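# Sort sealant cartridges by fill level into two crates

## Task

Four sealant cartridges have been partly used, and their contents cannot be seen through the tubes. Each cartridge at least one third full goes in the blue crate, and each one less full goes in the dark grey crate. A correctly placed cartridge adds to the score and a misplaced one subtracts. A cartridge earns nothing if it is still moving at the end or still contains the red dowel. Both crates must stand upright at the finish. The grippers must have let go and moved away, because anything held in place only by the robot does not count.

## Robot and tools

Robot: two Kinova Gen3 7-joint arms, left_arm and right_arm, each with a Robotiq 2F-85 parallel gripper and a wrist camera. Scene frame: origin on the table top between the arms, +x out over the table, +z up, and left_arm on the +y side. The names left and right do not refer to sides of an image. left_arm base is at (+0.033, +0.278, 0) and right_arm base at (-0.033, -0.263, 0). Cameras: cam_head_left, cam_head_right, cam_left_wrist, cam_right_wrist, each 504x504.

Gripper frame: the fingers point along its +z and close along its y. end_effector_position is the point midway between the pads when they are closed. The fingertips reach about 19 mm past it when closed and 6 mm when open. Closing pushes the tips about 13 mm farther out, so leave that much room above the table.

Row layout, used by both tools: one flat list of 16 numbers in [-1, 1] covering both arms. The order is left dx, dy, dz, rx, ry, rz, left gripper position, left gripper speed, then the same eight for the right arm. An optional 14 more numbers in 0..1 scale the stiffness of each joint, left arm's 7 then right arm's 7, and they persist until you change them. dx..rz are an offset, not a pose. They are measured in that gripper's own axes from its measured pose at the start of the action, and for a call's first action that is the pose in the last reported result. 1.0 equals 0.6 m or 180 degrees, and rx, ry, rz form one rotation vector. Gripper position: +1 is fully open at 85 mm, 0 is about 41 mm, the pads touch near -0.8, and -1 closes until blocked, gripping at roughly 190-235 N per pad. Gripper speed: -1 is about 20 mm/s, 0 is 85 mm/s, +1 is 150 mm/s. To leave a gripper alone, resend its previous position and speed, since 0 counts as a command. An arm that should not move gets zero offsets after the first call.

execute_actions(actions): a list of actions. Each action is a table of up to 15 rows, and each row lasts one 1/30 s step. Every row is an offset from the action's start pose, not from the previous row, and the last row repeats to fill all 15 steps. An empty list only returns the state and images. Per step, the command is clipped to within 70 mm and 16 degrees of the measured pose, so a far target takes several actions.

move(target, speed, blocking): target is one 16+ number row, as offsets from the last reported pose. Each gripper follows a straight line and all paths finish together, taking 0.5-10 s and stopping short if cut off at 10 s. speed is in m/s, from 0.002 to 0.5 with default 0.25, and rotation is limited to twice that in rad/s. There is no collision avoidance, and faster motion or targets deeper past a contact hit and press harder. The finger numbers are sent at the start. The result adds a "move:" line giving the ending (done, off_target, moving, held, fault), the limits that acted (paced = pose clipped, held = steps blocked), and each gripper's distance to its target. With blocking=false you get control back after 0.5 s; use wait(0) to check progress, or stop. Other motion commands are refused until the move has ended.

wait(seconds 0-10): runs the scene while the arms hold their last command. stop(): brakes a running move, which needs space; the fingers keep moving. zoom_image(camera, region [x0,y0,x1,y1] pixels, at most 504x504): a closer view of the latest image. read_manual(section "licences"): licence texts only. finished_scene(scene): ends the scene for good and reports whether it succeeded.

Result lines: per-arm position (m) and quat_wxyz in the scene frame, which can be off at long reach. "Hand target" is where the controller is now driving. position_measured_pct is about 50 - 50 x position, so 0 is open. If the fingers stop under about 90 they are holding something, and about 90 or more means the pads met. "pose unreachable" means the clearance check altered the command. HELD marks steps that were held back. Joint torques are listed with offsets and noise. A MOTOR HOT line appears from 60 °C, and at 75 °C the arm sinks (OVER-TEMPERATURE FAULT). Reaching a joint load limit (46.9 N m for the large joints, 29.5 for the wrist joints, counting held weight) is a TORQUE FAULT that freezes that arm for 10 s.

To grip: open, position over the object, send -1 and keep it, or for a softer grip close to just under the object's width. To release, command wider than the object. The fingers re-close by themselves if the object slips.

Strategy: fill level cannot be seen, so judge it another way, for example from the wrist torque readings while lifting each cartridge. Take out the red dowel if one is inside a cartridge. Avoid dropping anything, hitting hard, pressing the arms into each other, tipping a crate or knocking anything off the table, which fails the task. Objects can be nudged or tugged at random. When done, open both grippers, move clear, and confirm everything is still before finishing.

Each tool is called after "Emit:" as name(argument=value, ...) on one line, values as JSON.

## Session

Emit:
execute_actions(actions=[])

Scene clock: 0.00 s.
left_arm: end_effector_position=(+0.4332, +0.5547, +0.3079) position_measured_pct=0.0 end_effector_quat_wxyz=(+0.087, -0.141, +0.810, +0.563) | right_arm: end_effector_position=(+0.3376, -0.6174, +0.1985) position_measured_pct=0.0 end_effector_quat_wxyz=(+0.010, +0.927, +0.371, -0.048)
Joint positions: left_arm=[-0.009  0.51  -0.305  1.927 -1.257  1.164  2.672] | right_arm=[ 0.502  0.615  0.428  1.415 -0.159  1.181  0.021]
Joint velocities: left_arm=[-0.    -0.001  0.001 -0.    -0.     0.     0.   ] | right_arm=[-0.001  0.    -0.     0.     0.001  0.     0.   ]
Joint torques (N m, as the joint torque sensors report them, + toward a larger angle): no reading
Motor temperatures (°C, as the motors report them): left_arm=[30 32 25 28 36 30 48] | right_arm=[29 35 28 32 35 32 36]
Hand target (left_arm): +0.433, +0.555, +0.308; +0.087, -0.141, +0.810, +0.563
Hand target (right_arm): +0.338, -0.617, +0.199; +0.010, +0.927, +0.371, -0.048
Joint stiffness scale: left_arm=[1. 1. 1. 1. 1. 1. 1.] | right_arm=[1. 1. 1. 1. 1. 1. 1.]

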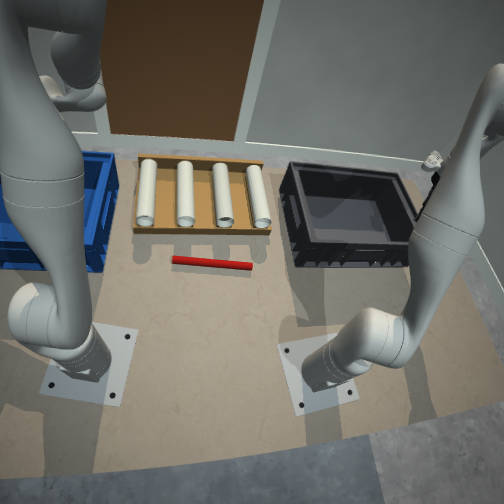

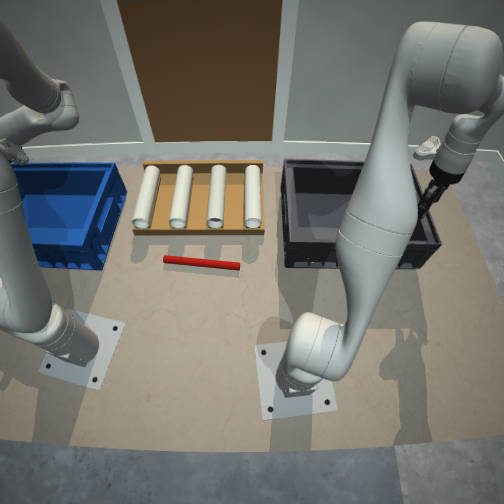

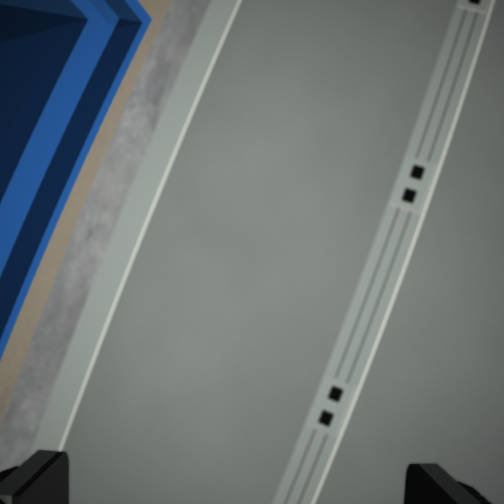

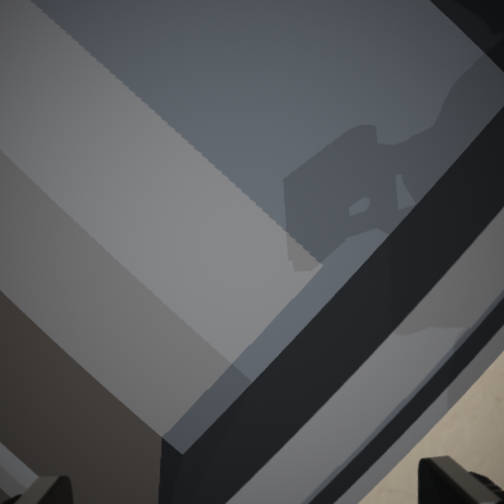

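Emit:
move(target=[0, 0, 0, 0, 0, 0, 1, 0, 0.773, -0.674, -0.1495, -0.5916, -0.2191, -0.5334, 1, 0], speed=0.4)

Scene clock: 63.50 s.
left_arm: end_effector_position=(+0.4332, +0.5547, +0.3079) position_measured_pct=0.0 end_effector_quat_wxyz=(+0.087, -0.141, +0.810, +0.563) | right_arm: end_effector_position=(+0.3980, -0.0029, +0.2511) position_measured_pct=0.0 end_effector_quat_wxyz=(+0.704, +0.009, +0.710, +0.003)
Joint positions: left_arm=[-0.009  0.51  -0.305  1.927 -1.257  1.164  2.672] | right_arm=[-1.133  0.835 -0.001  2.384  1.906  1.588 -1.66 ]
Joint velocities: left_arm=[ 0.001  0.002  0.002 -0.     0.     0.001  0.   ] | right_arm=[ 0.     0.008 -0.    -0.001 -0.001  0.004  0.001]
Joint torques (N m, as the joint torque sensors report them, + toward a larger angle): left_arm=[ -0.15 -15.9   -3.07  -6.26  -1.95   1.92  -0.04] | right_arm=[  0.05 -14.42   2.23  -0.68  -0.26   2.77   0.11]
Motor temperatures (°C, as the motors report them): left_arm=[30 32 25 28 36 30 48] | right_arm=[29 36 28 32 35 32 36]
Hand target (left_arm): +0.433, +0.555, +0.308; +0.087, -0.141, +0.810, +0.563
Hand target (right_arm): +0.398, +0.000, +0.252; +0.706, +0.003, +0.708, +0.003
Off the commanded pose (left_arm): 0.000 m, 0 deg.
Off the commanded pose (right_arm): 0.003 m, 1 deg.
Joint stiffness scale: left_arm=[1. 1. 1. 1. 1. 1. 1.] | right_arm=[1. 1. 1. 1. 1. 1. 1.]
move: done

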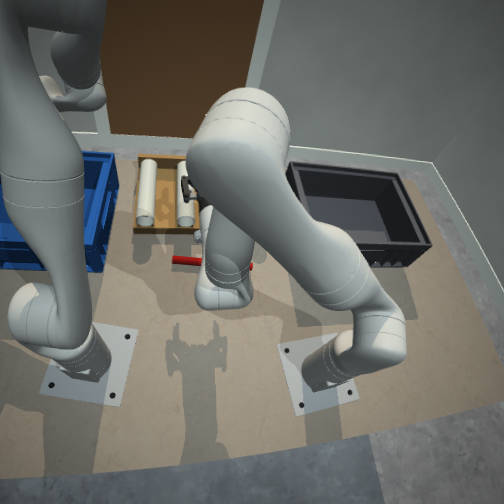

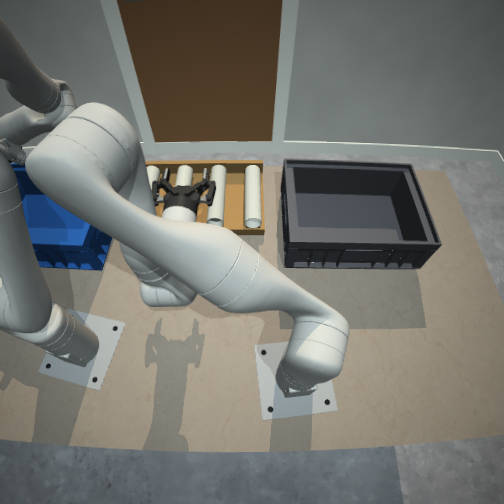

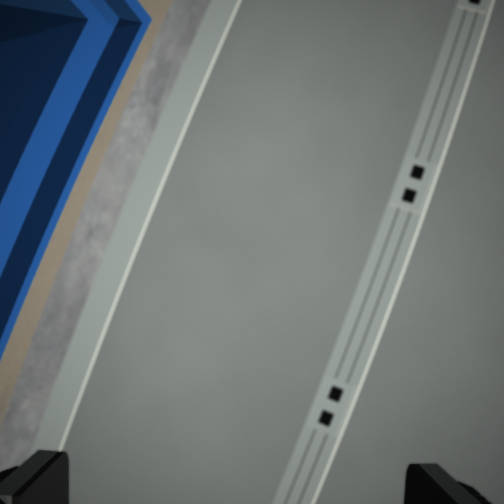

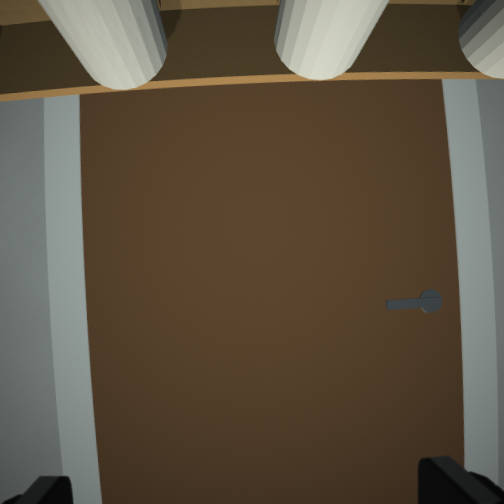

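Emit:
move(target=[0, 0, 0, 0, 0, 0, 1, 0, 0.202, 0.272, 0.003, 0, 0, 0, 1, 0], speed=0.25)

Scene clock: 71.20 s.
left_arm: end_effector_position=(+0.4332, +0.5547, +0.3079) position_measured_pct=0.0 end_effector_quat_wxyz=(+0.087, -0.141, +0.810, +0.563) | right_arm: end_effector_position=(+0.4015, +0.1629, +0.1360) position_measured_pct=0.0 end_effector_quat_wxyz=(+0.707, +0.008, +0.707, +0.007)
Joint positions: left_arm=[-0.009  0.51  -0.305  1.927 -1.257  1.164  2.672] | right_arm=[-1.209  1.178 -0.061  1.787  1.82   1.581 -1.407]
Joint velocities: left_arm=[ 0.001  0.001  0.     0.    -0.    -0.001 -0.001] | right_arm=[-0.     0.004 -0.001 -0.     0.    -0.    -0.001]
Joint torques (N m, as the joint torque sensors report them, + toward a larger angle): left_arm=[ -0.14 -15.66  -2.91  -6.05  -1.92   2.25   0.2 ] | right_arm=[  0.15 -19.89   2.66  -2.34   0.34   3.25   0.45]
Motor temperatures (°C, as the motors report them): left_arm=[30 32 25 28 36 30 48] | right_arm=[29 36 28 32 35 32 36]
Hand target (left_arm): +0.433, +0.555, +0.308; +0.087, -0.141, +0.810, +0.563
Hand target (right_arm): +0.400, +0.162, +0.132; +0.704, +0.008, +0.710, +0.003
Off the commanded pose (left_arm): 0.000 m, 0 deg.
Off the commanded pose (right_arm): 0.004 m, 1 deg.
Joint stiffness scale: left_arm=[1. 1. 1. 1. 1. 1. 1.] | right_arm=[1. 1. 1. 1. 1. 1. 1.]
move: off_target (right_arm)

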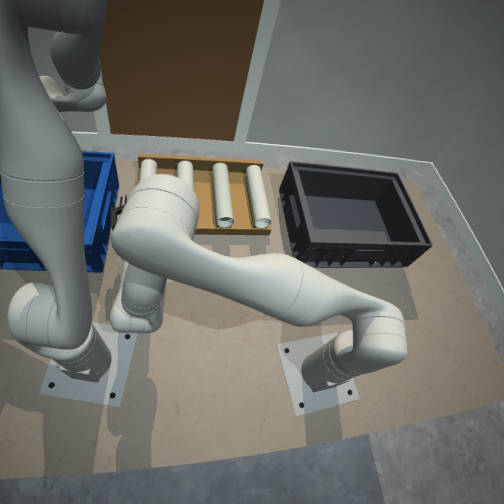

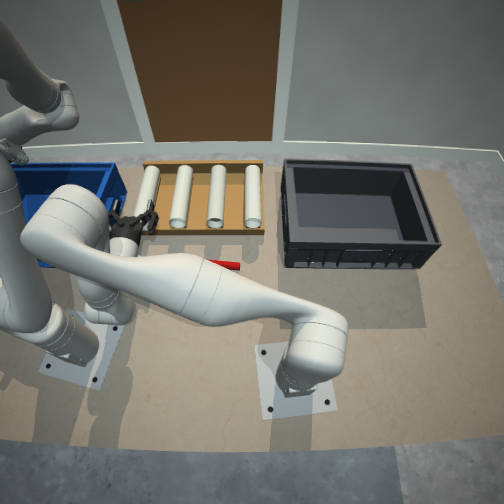

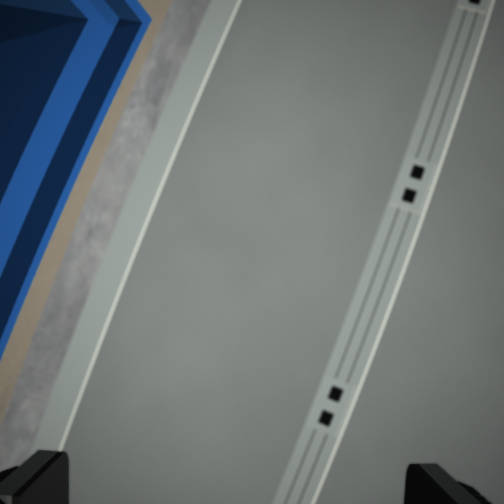

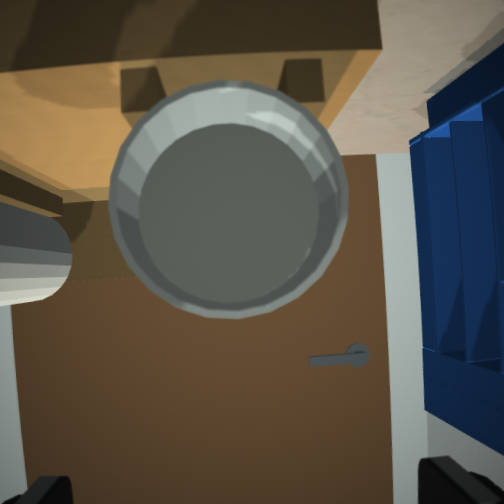

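Emit:
move(target=[0, 0, 0, 0, 0, 0, 1, 0, 0.015, -0.184, 0, 0, 0, 0, 1, 0], speed=0.25)

Emit:
move(target=[0, 0, 0, 0, 0, 0, 1, 0, 0, -0.184, 0, 0, 0, 0, 1, 0], speed=0.25)

Scene clock: 78.27 s.
left_arm: end_effector_position=(+0.4332, +0.5547, +0.3079) position_measured_pct=0.0 end_effector_quat_wxyz=(+0.087, -0.141, +0.810, +0.563) | right_arm: end_effector_position=(+0.4001, +0.0530, +0.1246) position_measured_pct=0.0 end_effector_quat_wxyz=(+0.705, +0.011, +0.709, +0.005)
Joint positions: left_arm=[-0.009  0.51  -0.305  1.927 -1.257  1.164  2.672] | right_arm=[-1.165  1.202 -0.022  2.106  1.861  1.634 -1.747]
Joint velocities: left_arm=[ 0.    -0.     0.     0.    -0.    -0.     0.001] | right_arm=[-0.001  0.003  0.004  0.002  0.     0.001 -0.002]
Joint torques (N m, as the joint torque sensors report them, + toward a larger angle): left_arm=[  0.07 -15.48  -2.77  -6.32  -1.9    1.98   0.15] | right_arm=[  0.25 -17.76   3.38   0.09  -0.4    3.38   0.14]
Motor temperatures (°C, as the motors report them): left_arm=[30 32 25 28 36 30 48] | right_arm=[29 36 28 32 35 32 36]
Hand target (left_arm): +0.433, +0.555, +0.308; +0.087, -0.141, +0.810, +0.563
Hand target (right_arm): +0.401, +0.053, +0.125; +0.707, +0.008, +0.707, +0.007
Off the commanded pose (left_arm): 0.000 m, 0 deg.
Off the commanded pose (right_arm): 0.001 m, 0 deg.
Joint stiffness scale: left_arm=[1. 1. 1. 1. 1. 1. 1.] | right_arm=[1. 1. 1. 1. 1. 1. 1.]
move: done

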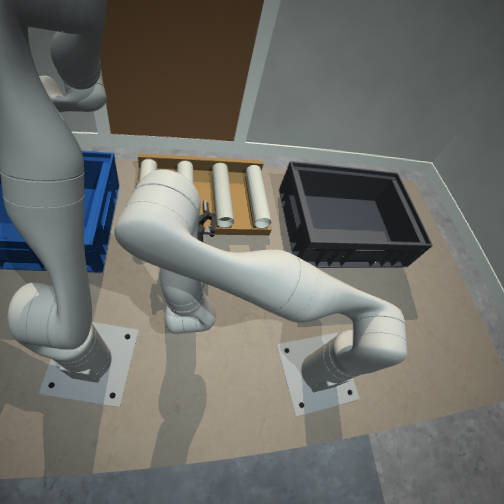

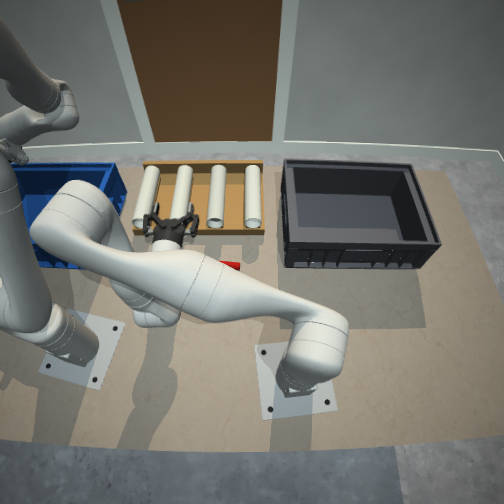

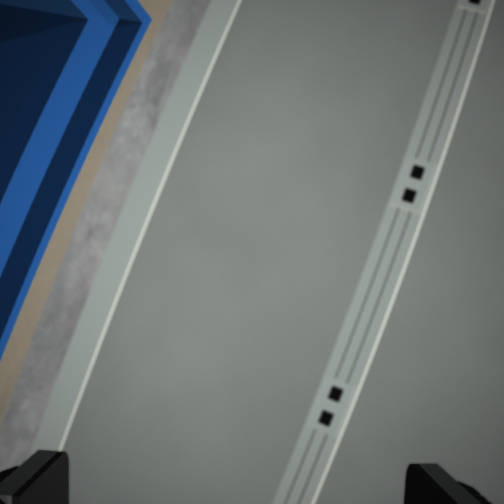

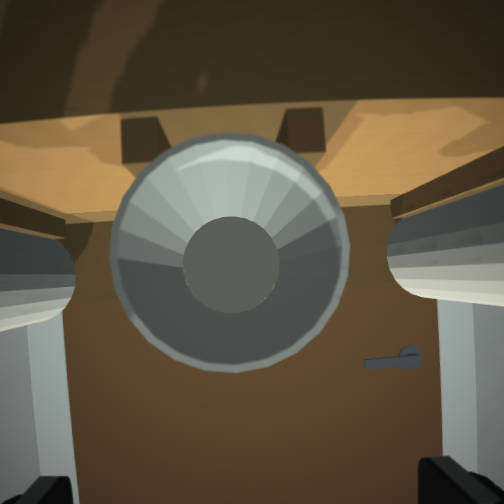

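Scene clock: 79.30 s.
left_arm: end_effector_position=(+0.4332, +0.5547, +0.3079) position_measured_pct=0.0 end_effector_quat_wxyz=(+0.087, -0.141, +0.810, +0.563) | right_arm: end_effector_position=(+0.3985, -0.0572, +0.1224) position_measured_pct=0.0 end_effector_quat_wxyz=(+0.705, +0.013, +0.709, +0.003)
Joint positions: left_arm=[-0.009  0.51  -0.305  1.927 -1.257  1.164  2.672] | right_arm=[-1.093  1.319  0.039  2.384  1.918  1.735 -2.133]
Joint velocities: left_arm=[-0.     0.     0.001 -0.    -0.     0.001  0.   ] | right_arm=[-0.     0.007  0.002  0.001 -0.     0.    -0.   ]
Joint torques (N m, as the joint torque sensors report them, + toward a larger angle): left_arm=[ -0.15 -15.4   -2.85  -6.17  -1.85   2.     0.19] | right_arm=[  0.26 -16.07   4.46   3.16  -1.47   2.89   0.01]
Motor temperatures (°C, as the motors report them): left_arm=[30 32 25 28 36 30 48] | right_arm=[29 36 28 32 35 32 36]
Hand target (left_arm): +0.433, +0.555, +0.308; +0.087, -0.141, +0.810, +0.563
Hand target (right_arm): +0.399, -0.058, +0.122; +0.706, +0.011, +0.708, +0.005
Off the commanded pose (left_arm): 0.000 m, 0 deg.
Off the commanded pose (right_arm): 0.001 m, 0 deg.
Joint stiffness scale: left_arm=[1. 1. 1. 1. 1. 1. 1.] | right_arm=[1. 1. 1. 1. 1. 1. 1.]
move: done

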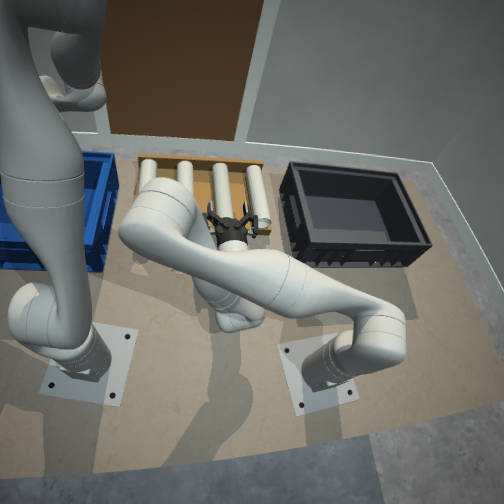

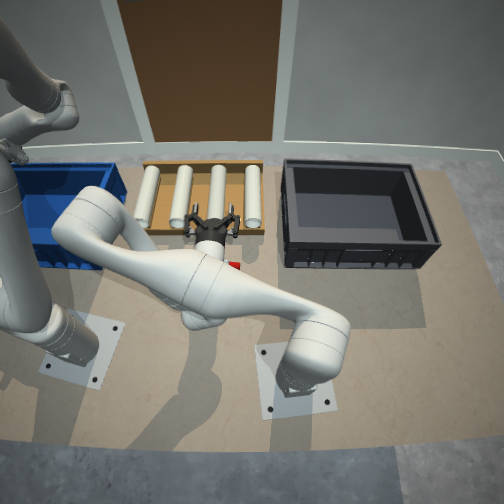

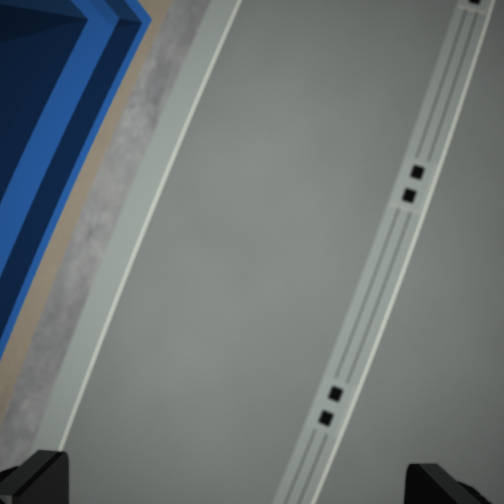

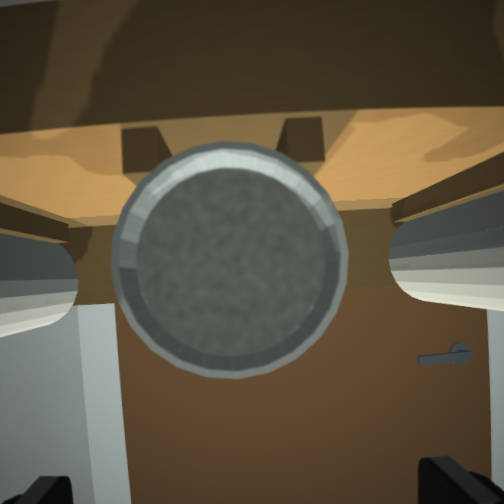

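Emit:
move(target=[0, 0, 0, 0, 0, 0, 1, 0, -0.01, -0.184, 0.067, 0, 0, 0, 0.3, 1], speed=0.2)

Scene clock: 89.53 s.
left_arm: end_effector_position=(+0.4332, +0.5547, +0.3079) position_measured_pct=0.0 end_effector_quat_wxyz=(+0.087, -0.141, +0.810, +0.563) | right_arm: end_effector_position=(+0.4373, -0.1680, +0.1269) position_measured_pct=34.9 end_effector_quat_wxyz=(+0.707, +0.014, +0.707, +0.001)
Joint positions: left_arm=[-0.009  0.51  -0.305  1.927 -1.257  1.164  2.672] | right_arm=[-0.864  1.501  0.274  2.535  2.168  1.886 -2.473]
Joint velocities: left_arm=[-0.    -0.002 -0.001 -0.    -0.     0.    -0.   ] | right_arm=[ 0.007  0.003  0.     0.     0.001  0.004 -0.   ]
Joint torques (N m, as the joint torque sensors report them, + toward a larger angle): left_arm=[ -0.11 -15.72  -2.62  -6.2   -1.83   2.02   0.21] | right_arm=[  0.36 -14.85   4.64   4.62  -1.96   2.11  -0.06]
Motor temperatures (°C, as the motors report them): left_arm=[30 32 25 28 36 30 48] | right_arm=[29 36 28 32 35 32 36]
Hand target (left_arm): +0.433, +0.555, +0.308; +0.087, -0.141, +0.810, +0.563
Hand target (right_arm): +0.437, -0.168, +0.126; +0.706, +0.012, +0.708, +0.003
Off the commanded pose (left_arm): 0.000 m, 0 deg.
Off the commanded pose (right_arm): 0.001 m, 0 deg.
Joint stiffness scale: left_arm=[1. 1. 1. 1. 1. 1. 1.] | right_arm=[1. 1. 1. 1. 1. 1. 1.]
move: done

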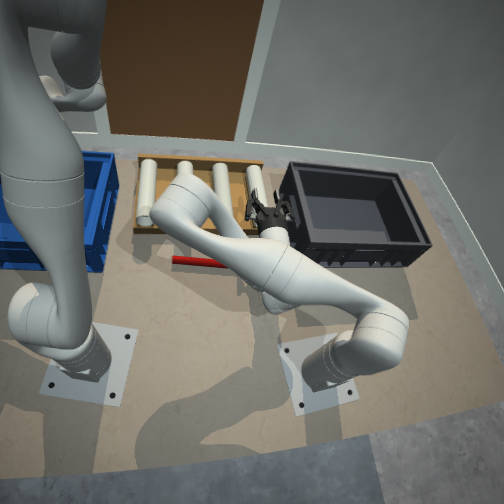

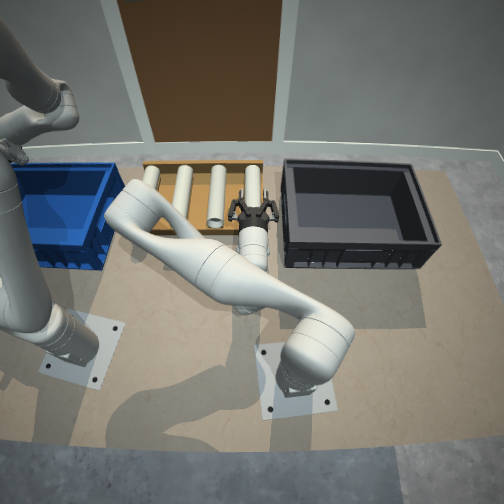

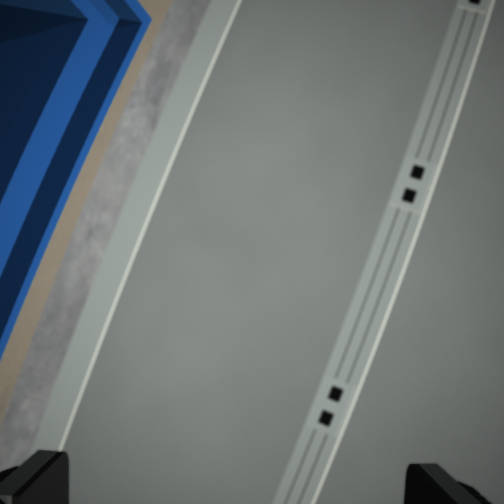

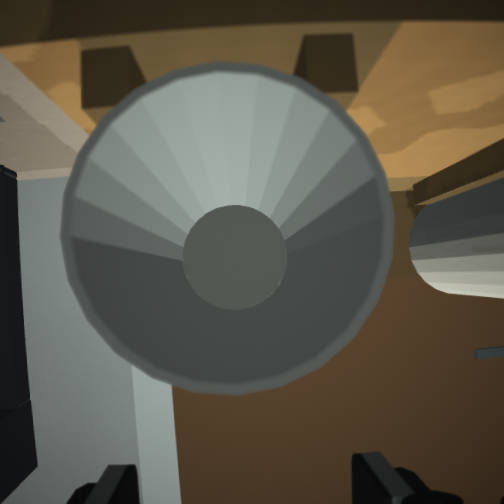

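Emit:
move(target=[0.008, -0.385, -0.564, 0.383, 0.059, 0.096, 0.55, 1, -0.125, -0.003, 0.122, 0, 0.5, 0, 0.55, 1], speed=0.3)

Scene clock: 121.00 s.
left_arm: end_effector_position=(+0.5081, +0.1655, +0.2205) position_measured_pct=22.2 end_effector_quat_wxyz=(-0.001, -0.001, +1.000, +0.006) | right_arm: end_effector_position=(+0.5112, -0.1753, +0.2035) position_measured_pct=22.2 end_effector_quat_wxyz=(+0.002, +0.010, +1.000, +0.006)
Joint positions: left_arm=[-0.122  0.498  0.165  1.485 -0.097  1.171  1.84 ] | right_arm=[-0.321  0.672  0.404  1.281  2.867 -1.234 -1.592]
Joint velocities: left_arm=[-0.001  0.001 -0.001 -0.     0.    -0.001  0.   ] | right_arm=[ 0.006  0.004 -0.006 -0.001 -0.001 -0.    -0.   ]
Joint torques (N m, as the joint torque sensors report them, + toward a larger angle): left_arm=[ -0.47 -18.43   0.41  -8.55  -0.15   0.1   -0.04] | right_arm=[  0.23 -20.33   2.78  -7.92  -0.04   0.19   0.28]
Motor temperatures (°C, as the motors report them): left_arm=[30 32 25 28 36 30 48] | right_arm=[29 35 28 32 35 32 36]
Hand target (left_arm): +0.510, +0.162, +0.220; -0.000, +0.001, +1.000, +0.001
Hand target (right_arm): +0.511, -0.173, +0.202; -0.001, +0.009, +1.000, +0.010
Off the commanded pose (left_arm): 0.004 m, 1 deg.
Off the commanded pose (right_arm): 0.003 m, 1 deg.
Joint stiffness scale: left_arm=[1. 1. 1. 1. 1. 1. 1.] | right_arm=[1. 1. 1. 1. 1. 1. 1.]
move: off_target (left_arm)

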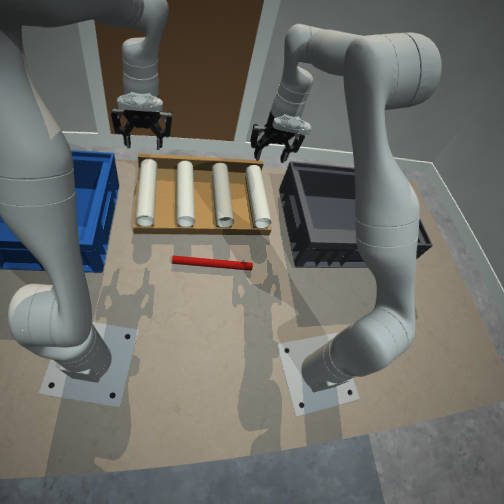

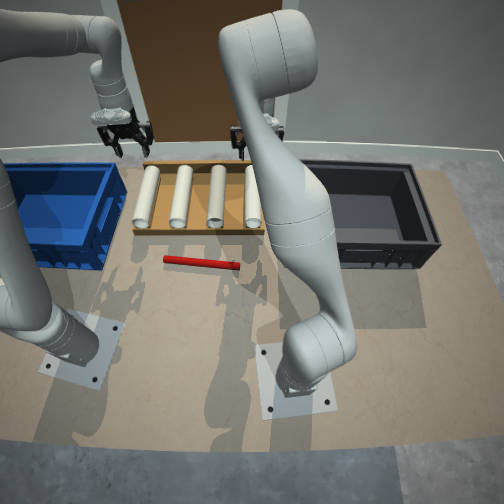

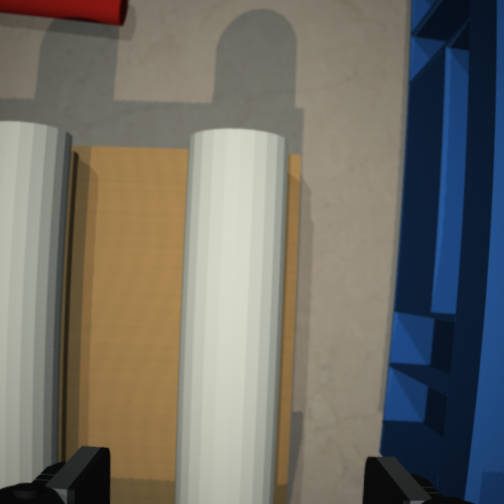

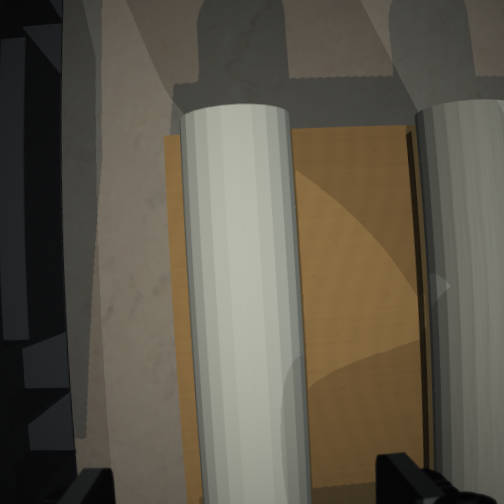

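Emit:
move(target=[0, -0.004, 0.175, 0, 0, 0, 0.55, 1, 0, 0.006, 0.147, 0, 0, 0, 0.55, 1], speed=0.2)

Scene clock: 129.60 s.
left_arm: end_effector_position=(+0.5080, +0.1622, +0.1183) position_measured_pct=22.2 end_effector_quat_wxyz=(-0.001, -0.001, +1.000, +0.003) | right_arm: end_effector_position=(+0.5124, -0.1720, +0.1182) position_measured_pct=22.2 end_effector_quat_wxyz=(+0.004, +0.011, +1.000, +0.003)
Joint positions: left_arm=[-0.105  0.624  0.143  1.635 -0.113  0.894  1.859] | right_arm=[-0.312  0.765  0.36   1.4    2.846 -1.022 -1.577]
Joint velocities: left_arm=[ 0.004  0.004 -0.004  0.    -0.    -0.001 -0.001] | right_arm=[ 0.004  0.001 -0.003  0.    -0.001 -0.     0.   ]
Joint torques (N m, as the joint torque sensors report them, + toward a larger angle): left_arm=[ -0.01 -19.34   0.69  -6.8   -0.17   0.2    0.3 ] | right_arm=[  0.55 -20.33   2.59  -6.96   0.13  -0.16   0.  ]
Motor temperatures (°C, as the motors report them): left_arm=[30 32 25 28 36 30 48] | right_arm=[29 35 28 33 35 32 36]
Hand target (left_arm): +0.508, +0.165, +0.116; -0.001, -0.002, +1.000, +0.006
Hand target (right_arm): +0.512, -0.171, +0.115; +0.002, +0.010, +1.000, +0.006
Off the commanded pose (left_arm): 0.004 m, 0 deg.
Off the commanded pose (right_arm): 0.003 m, 0 deg.
Joint stiffness scale: left_arm=[1. 1. 1. 1. 1. 1. 1.] | right_arm=[1. 1. 1. 1. 1. 1. 1.]
move: off_target (left_arm)

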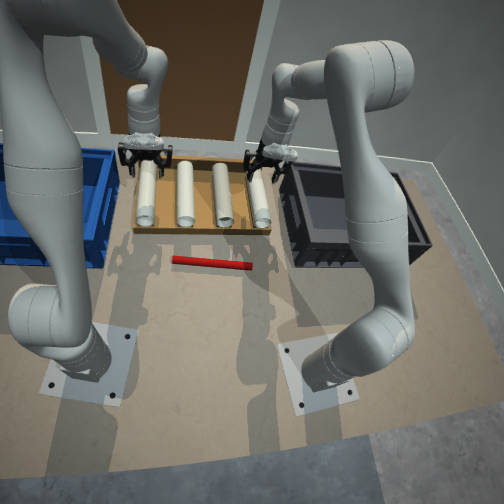

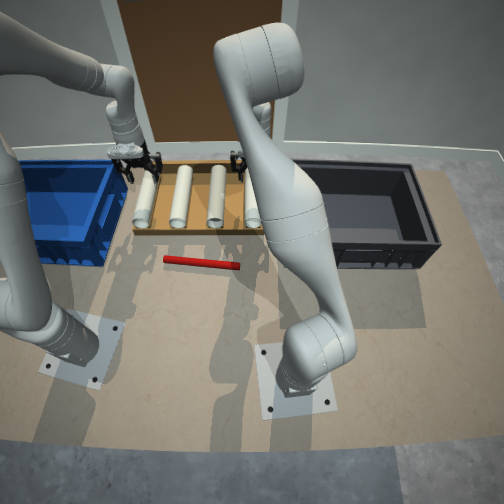

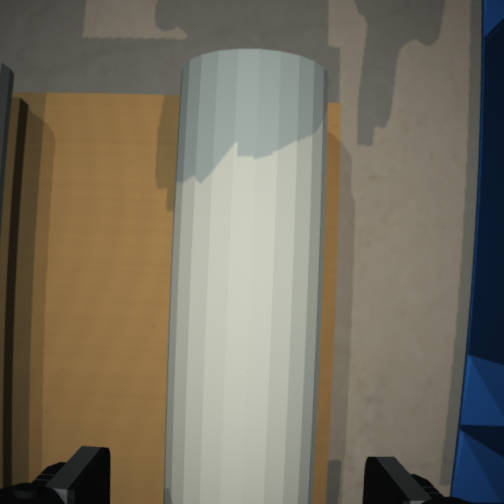

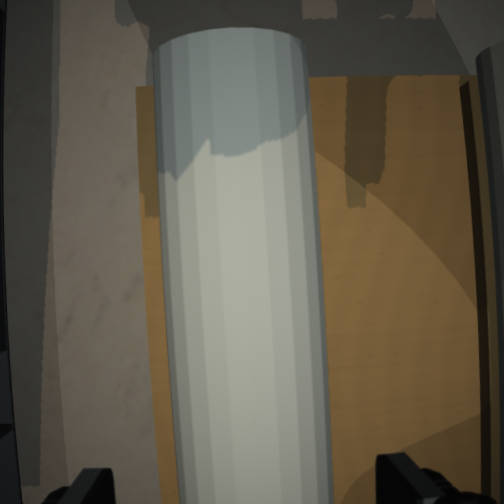

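Emit:
move(target=[0, 0, 0.068, 0, 0, 0, 0.55, 1, 0, 0.004, 0.068, 0, 0, 0, 0.55, 1], speed=0.15)

Emit:
execute_actions(actions=[[[0,0,0,0,0,0,0.08,0.5,0,0,0,0,0,0,0.1,0.5]]])

Emit:
move(target=[0, 0, -0.31, 0, 0, 0, 0.08, 0.5, 0, 0, -0.31, 0, 0, 0, 0.1, 0.5], speed=0.25)

Scene clock: 141.10 s.
left_arm: end_effector_position=(+0.5083, +0.1604, +0.0802) position_measured_pct=22.2 end_effector_quat_wxyz=(-0.001, -0.000, +1.000, -0.000) | right_arm: end_effector_position=(+0.5135, -0.1704, +0.0803) position_measured_pct=22.2 end_effector_quat_wxyz=(+0.005, +0.010, +1.000, +0.001)
Joint positions: left_arm=[-0.096  0.684  0.13   1.671 -0.114  0.795  1.86 ] | right_arm=[-0.305  0.816  0.334  1.431  2.841 -0.935 -1.576]
Joint velocities: left_arm=[ 0.004  0.005 -0.004 -0.    -0.    -0.    -0.   ] | right_arm=[ 0.003  0.003 -0.004  0.002 -0.     0.002 -0.001]
Joint torques (N m, as the joint torque sensors report them, + toward a larger angle): left_arm=[ -0.74 -19.96   0.54  -6.49  -0.26   0.08   0.23] | right_arm=[  0.64 -20.64   3.1   -6.88   0.16   0.04   0.13]
Motor temperatures (°C, as the motors report them): left_arm=[30 32 25 28 36 30 48] | right_arm=[29 36 28 33 35 32 36]
Hand target (left_arm): +0.508, +0.163, +0.078; -0.001, -0.001, +1.000, +0.003
Hand target (right_arm): +0.513, -0.169, +0.077; +0.004, +0.011, +1.000, +0.003
Off the commanded pose (left_arm): 0.003 m, 0 deg.
Off the commanded pose (right_arm): 0.003 m, 0 deg.
Joint stiffness scale: left_arm=[1. 1. 1. 1. 1. 1. 1.] | right_arm=[1. 1. 1. 1. 1. 1. 1.]
move: done

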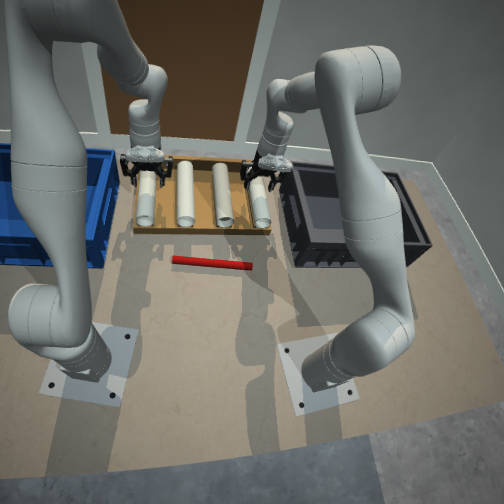

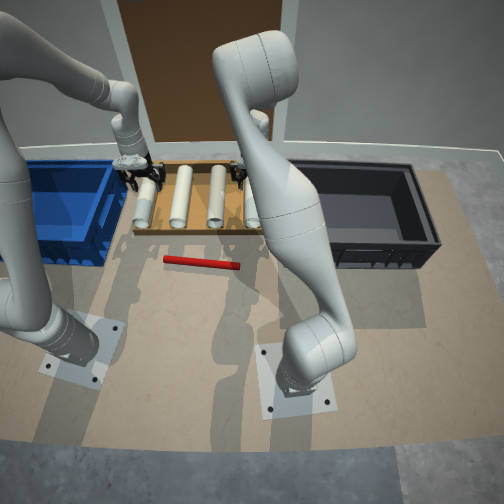

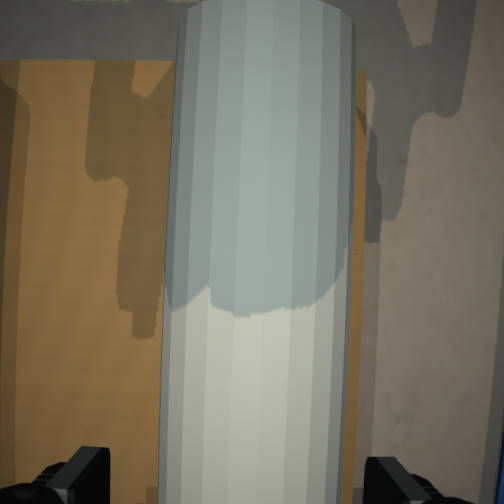

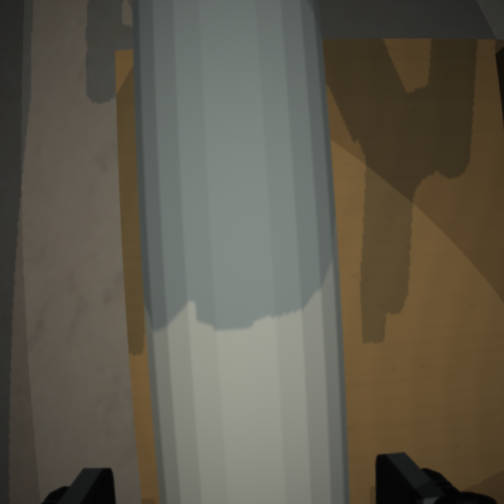

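Scene clock: 141.60 s.
left_arm: end_effector_position=(+0.5086, +0.1630, +0.0805) position_measured_pct=44.8 end_effector_quat_wxyz=(-0.001, -0.002, +1.000, +0.001) | right_arm: end_effector_position=(+0.5135, -0.1703, +0.0805) position_measured_pct=43.7 end_effector_quat_wxyz=(+0.005, +0.010, +1.000, +0.001)
Joint positions: left_arm=[-0.098  0.684  0.127  1.671 -0.116  0.797  1.86 ] | right_arm=[-0.305  0.816  0.334  1.431  2.841 -0.935 -1.576]
Joint velocities: left_arm=[-0.    -0.001 -0.    -0.    -0.     0.    -0.   ] | right_arm=[-0.    -0.     0.    -0.001 -0.001 -0.002 -0.001]
Joint torques (N m, as the joint torque sensors report them, + toward a larger angle): left_arm=[  2.77 -16.45   3.47  -6.92   1.18  -1.65   0.13] | right_arm=[  1.72 -18.26   3.65  -6.04   0.66   0.01   0.5 ]
Motor temperatures (°C, as the motors report them): left_arm=[30 32 25 28 36 30 48] | right_arm=[29 36 28 33 35 32 36]
Hand target (left_arm): +0.508, +0.160, +0.080; -0.001, -0.000, +1.000, -0.000
Hand target (right_arm): +0.513, -0.170, +0.080; +0.005, +0.010, +1.000, +0.001
Off the commanded pose (left_arm): 0.003 m, 0 deg.
Off the commanded pose (right_arm): 0.000 m, 0 deg.
Joint stiffness scale: left_arm=[1. 1. 1. 1. 1. 1. 1.] | right_arm=[1. 1. 1. 1. 1. 1. 1.]
Step readings (end_effector_position):
0: left_arm (+0.5083, +0.1604, +0.0802) | right_arm (+0.5135, -0.1704, +0.0803)
1: left_arm (+0.5083, +0.1604, +0.0801) | right_arm (+0.5135, -0.1704, +0.0803)
2: left_arm (+0.5083, +0.1604, +0.0801) | right_arm (+0.5135, -0.1704, +0.0803)
4: left_arm (+0.5083, +0.1604, +0.0801) | right_arm (+0.5135, -0.1704, +0.0803)
8: left_arm (+0.5086, +0.1630, +0.0802) | right_arm (+0.5135, -0.1703, +0.0804)
15: end_effector_position above

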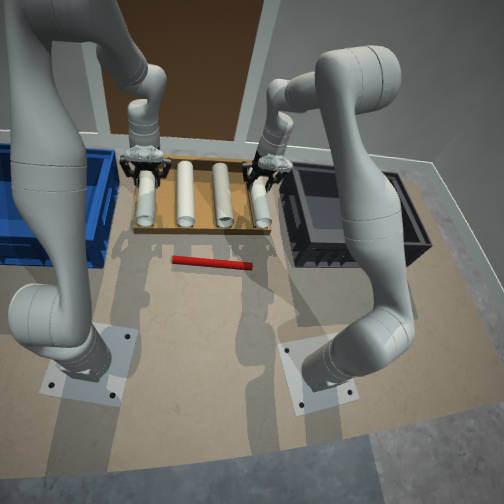

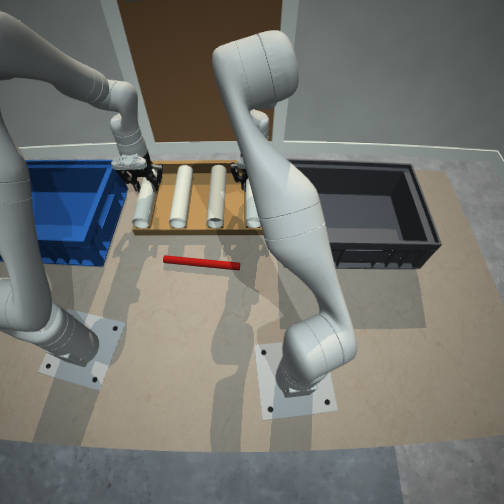

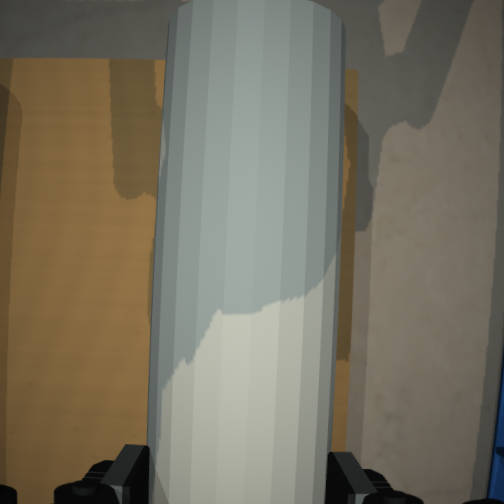

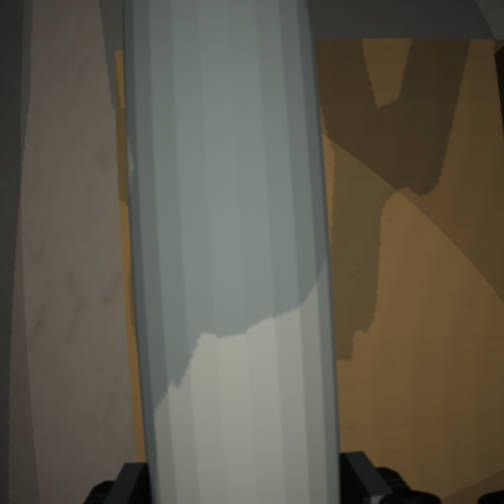

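Scene clock: 142.87 s.
left_arm: end_effector_position=(+0.5097, +0.1652, +0.2636) position_measured_pct=44.8 end_effector_quat_wxyz=(-0.000, -0.004, +1.000, +0.006) | right_arm: end_effector_position=(+0.5117, -0.1685, +0.2637) position_measured_pct=43.7 end_effector_quat_wxyz=(+0.004, +0.008, +1.000, +0.004)
Joint positions: left_arm=[-0.118  0.465  0.162  1.392 -0.086  1.294  1.833] | right_arm=[-0.326  0.632  0.407  1.15   2.894 -1.396 -1.63 ]
Joint velocities: left_arm=[-0.001 -0.003 -0.    -0.002  0.     0.002 -0.   ] | right_arm=[-0.    -0.     0.002 -0.001 -0.001 -0.001  0.001]
Joint torques (N m, as the joint torque sensors report them, + toward a larger angle): left_arm=[ -0.14 -20.45   0.62 -10.57  -0.21   0.04   0.31] | right_arm=[  0.36 -19.79   2.44  -8.6   -0.05   0.45   0.01]
Motor temperatures (°C, as the motors report them): left_arm=[30 32 25 28 36 30 48] | right_arm=[29 36 28 33 35 32 36]
Hand target (left_arm): +0.509, +0.162, +0.266; -0.001, -0.001, +1.000, +0.001
Hand target (right_arm): +0.512, -0.171, +0.267; +0.005, +0.010, +1.000, +0.001
Off the commanded pose (left_arm): 0.004 m, 1 deg.
Off the commanded pose (right_arm): 0.003 m, 0 deg.
Joint stiffness scale: left_arm=[1. 1. 1. 1. 1. 1. 1.] | right_arm=[1. 1. 1. 1. 1. 1. 1.]
move: off_target (left_arm)

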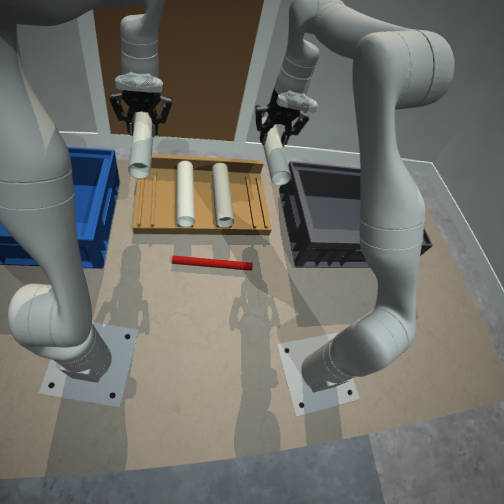

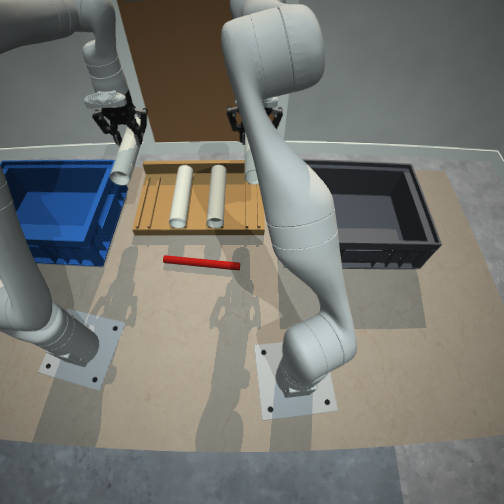

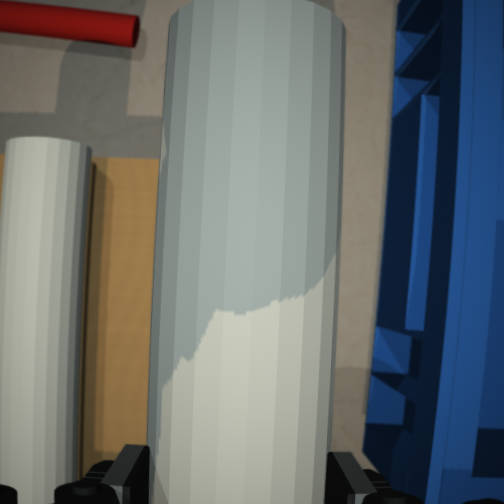

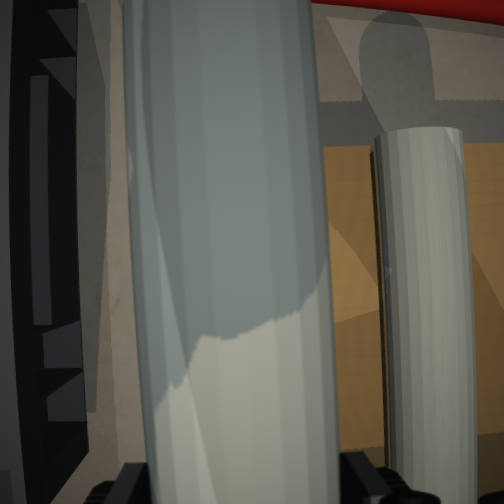

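Emit:
move(target=[0.15, 0.542, 0, 0, 0, -0.5, 0.08, 0.5, 0.153, -0.486, 0, 0, 0, 0.5, 0.1, 0.5], speed=0.35)

Scene clock: 153.50 s.
left_arm: end_effector_position=(+0.4178, +0.4897, +0.2682) position_measured_pct=44.8 end_effector_quat_wxyz=(-0.007, +0.706, -0.708, -0.006) | right_arm: end_effector_position=(+0.4147, -0.4598, +0.2614) position_measured_pct=43.7 end_effector_quat_wxyz=(+0.002, +0.710, +0.704, +0.003)
Joint positions: left_arm=[-0.514  0.351 -0.337  1.561  0.106  1.238  2.477] | right_arm=[-0.026  0.56   0.825  1.426  2.723 -1.329 -2.423]
Joint velocities: left_arm=[-0.007 -0.001 -0.001 -0.    -0.    -0.     0.002] | right_arm=[ 0.006  0.001  0.    -0.     0.001  0.    -0.   ]
Joint torques (N m, as the joint torque sensors report them, + toward a larger angle): left_arm=[ -0.26 -17.53  -1.37 -10.15  -0.29   0.     0.43] | right_arm=[  0.76 -15.87   4.37  -8.28   0.38   0.05   0.02]
Motor temperatures (°C, as the motors report them): left_arm=[30 32 25 28 36 30 48] | right_arm=[29 36 28 33 35 32 36]
Hand target (left_arm): +0.418, +0.489, +0.268; -0.004, +0.710, -0.704, -0.003
Hand target (right_arm): +0.416, -0.459, +0.261; +0.000, +0.713, +0.701, +0.005
Off the commanded pose (left_arm): 0.001 m, 1 deg.
Off the commanded pose (right_arm): 0.002 m, 1 deg.
Joint stiffness scale: left_arm=[1. 1. 1. 1. 1. 1. 1.] | right_arm=[1. 1. 1. 1. 1. 1. 1.]
move: done

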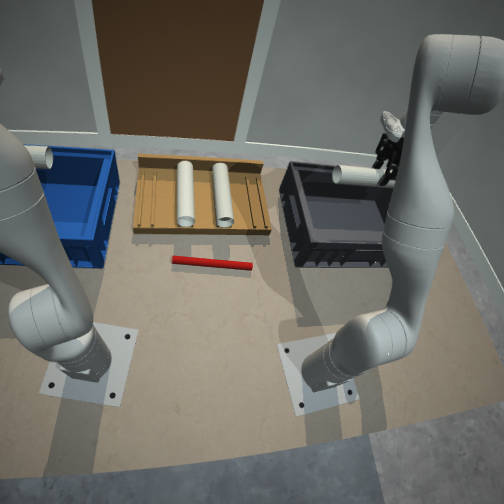

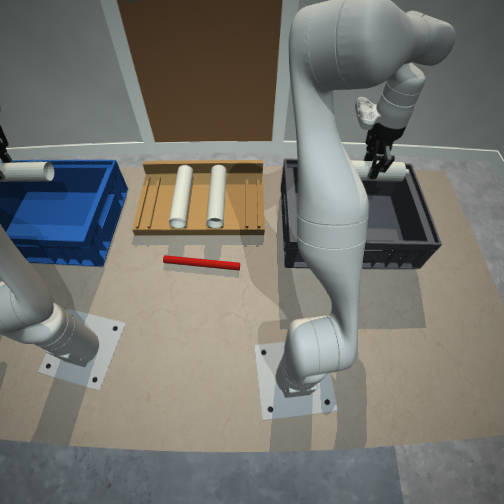

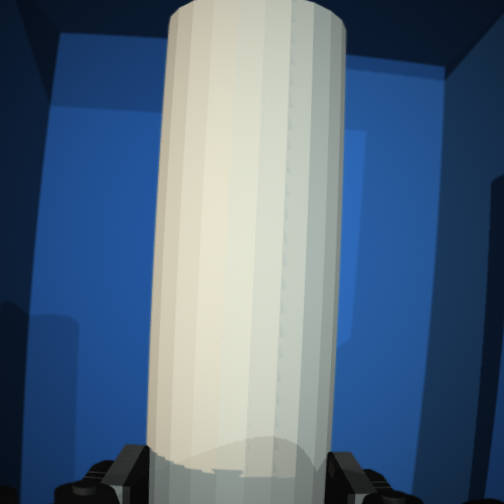

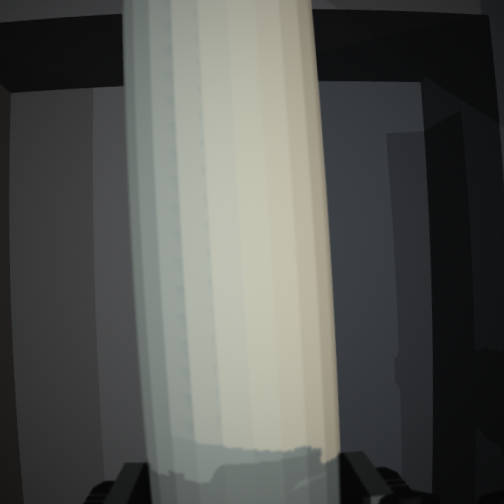

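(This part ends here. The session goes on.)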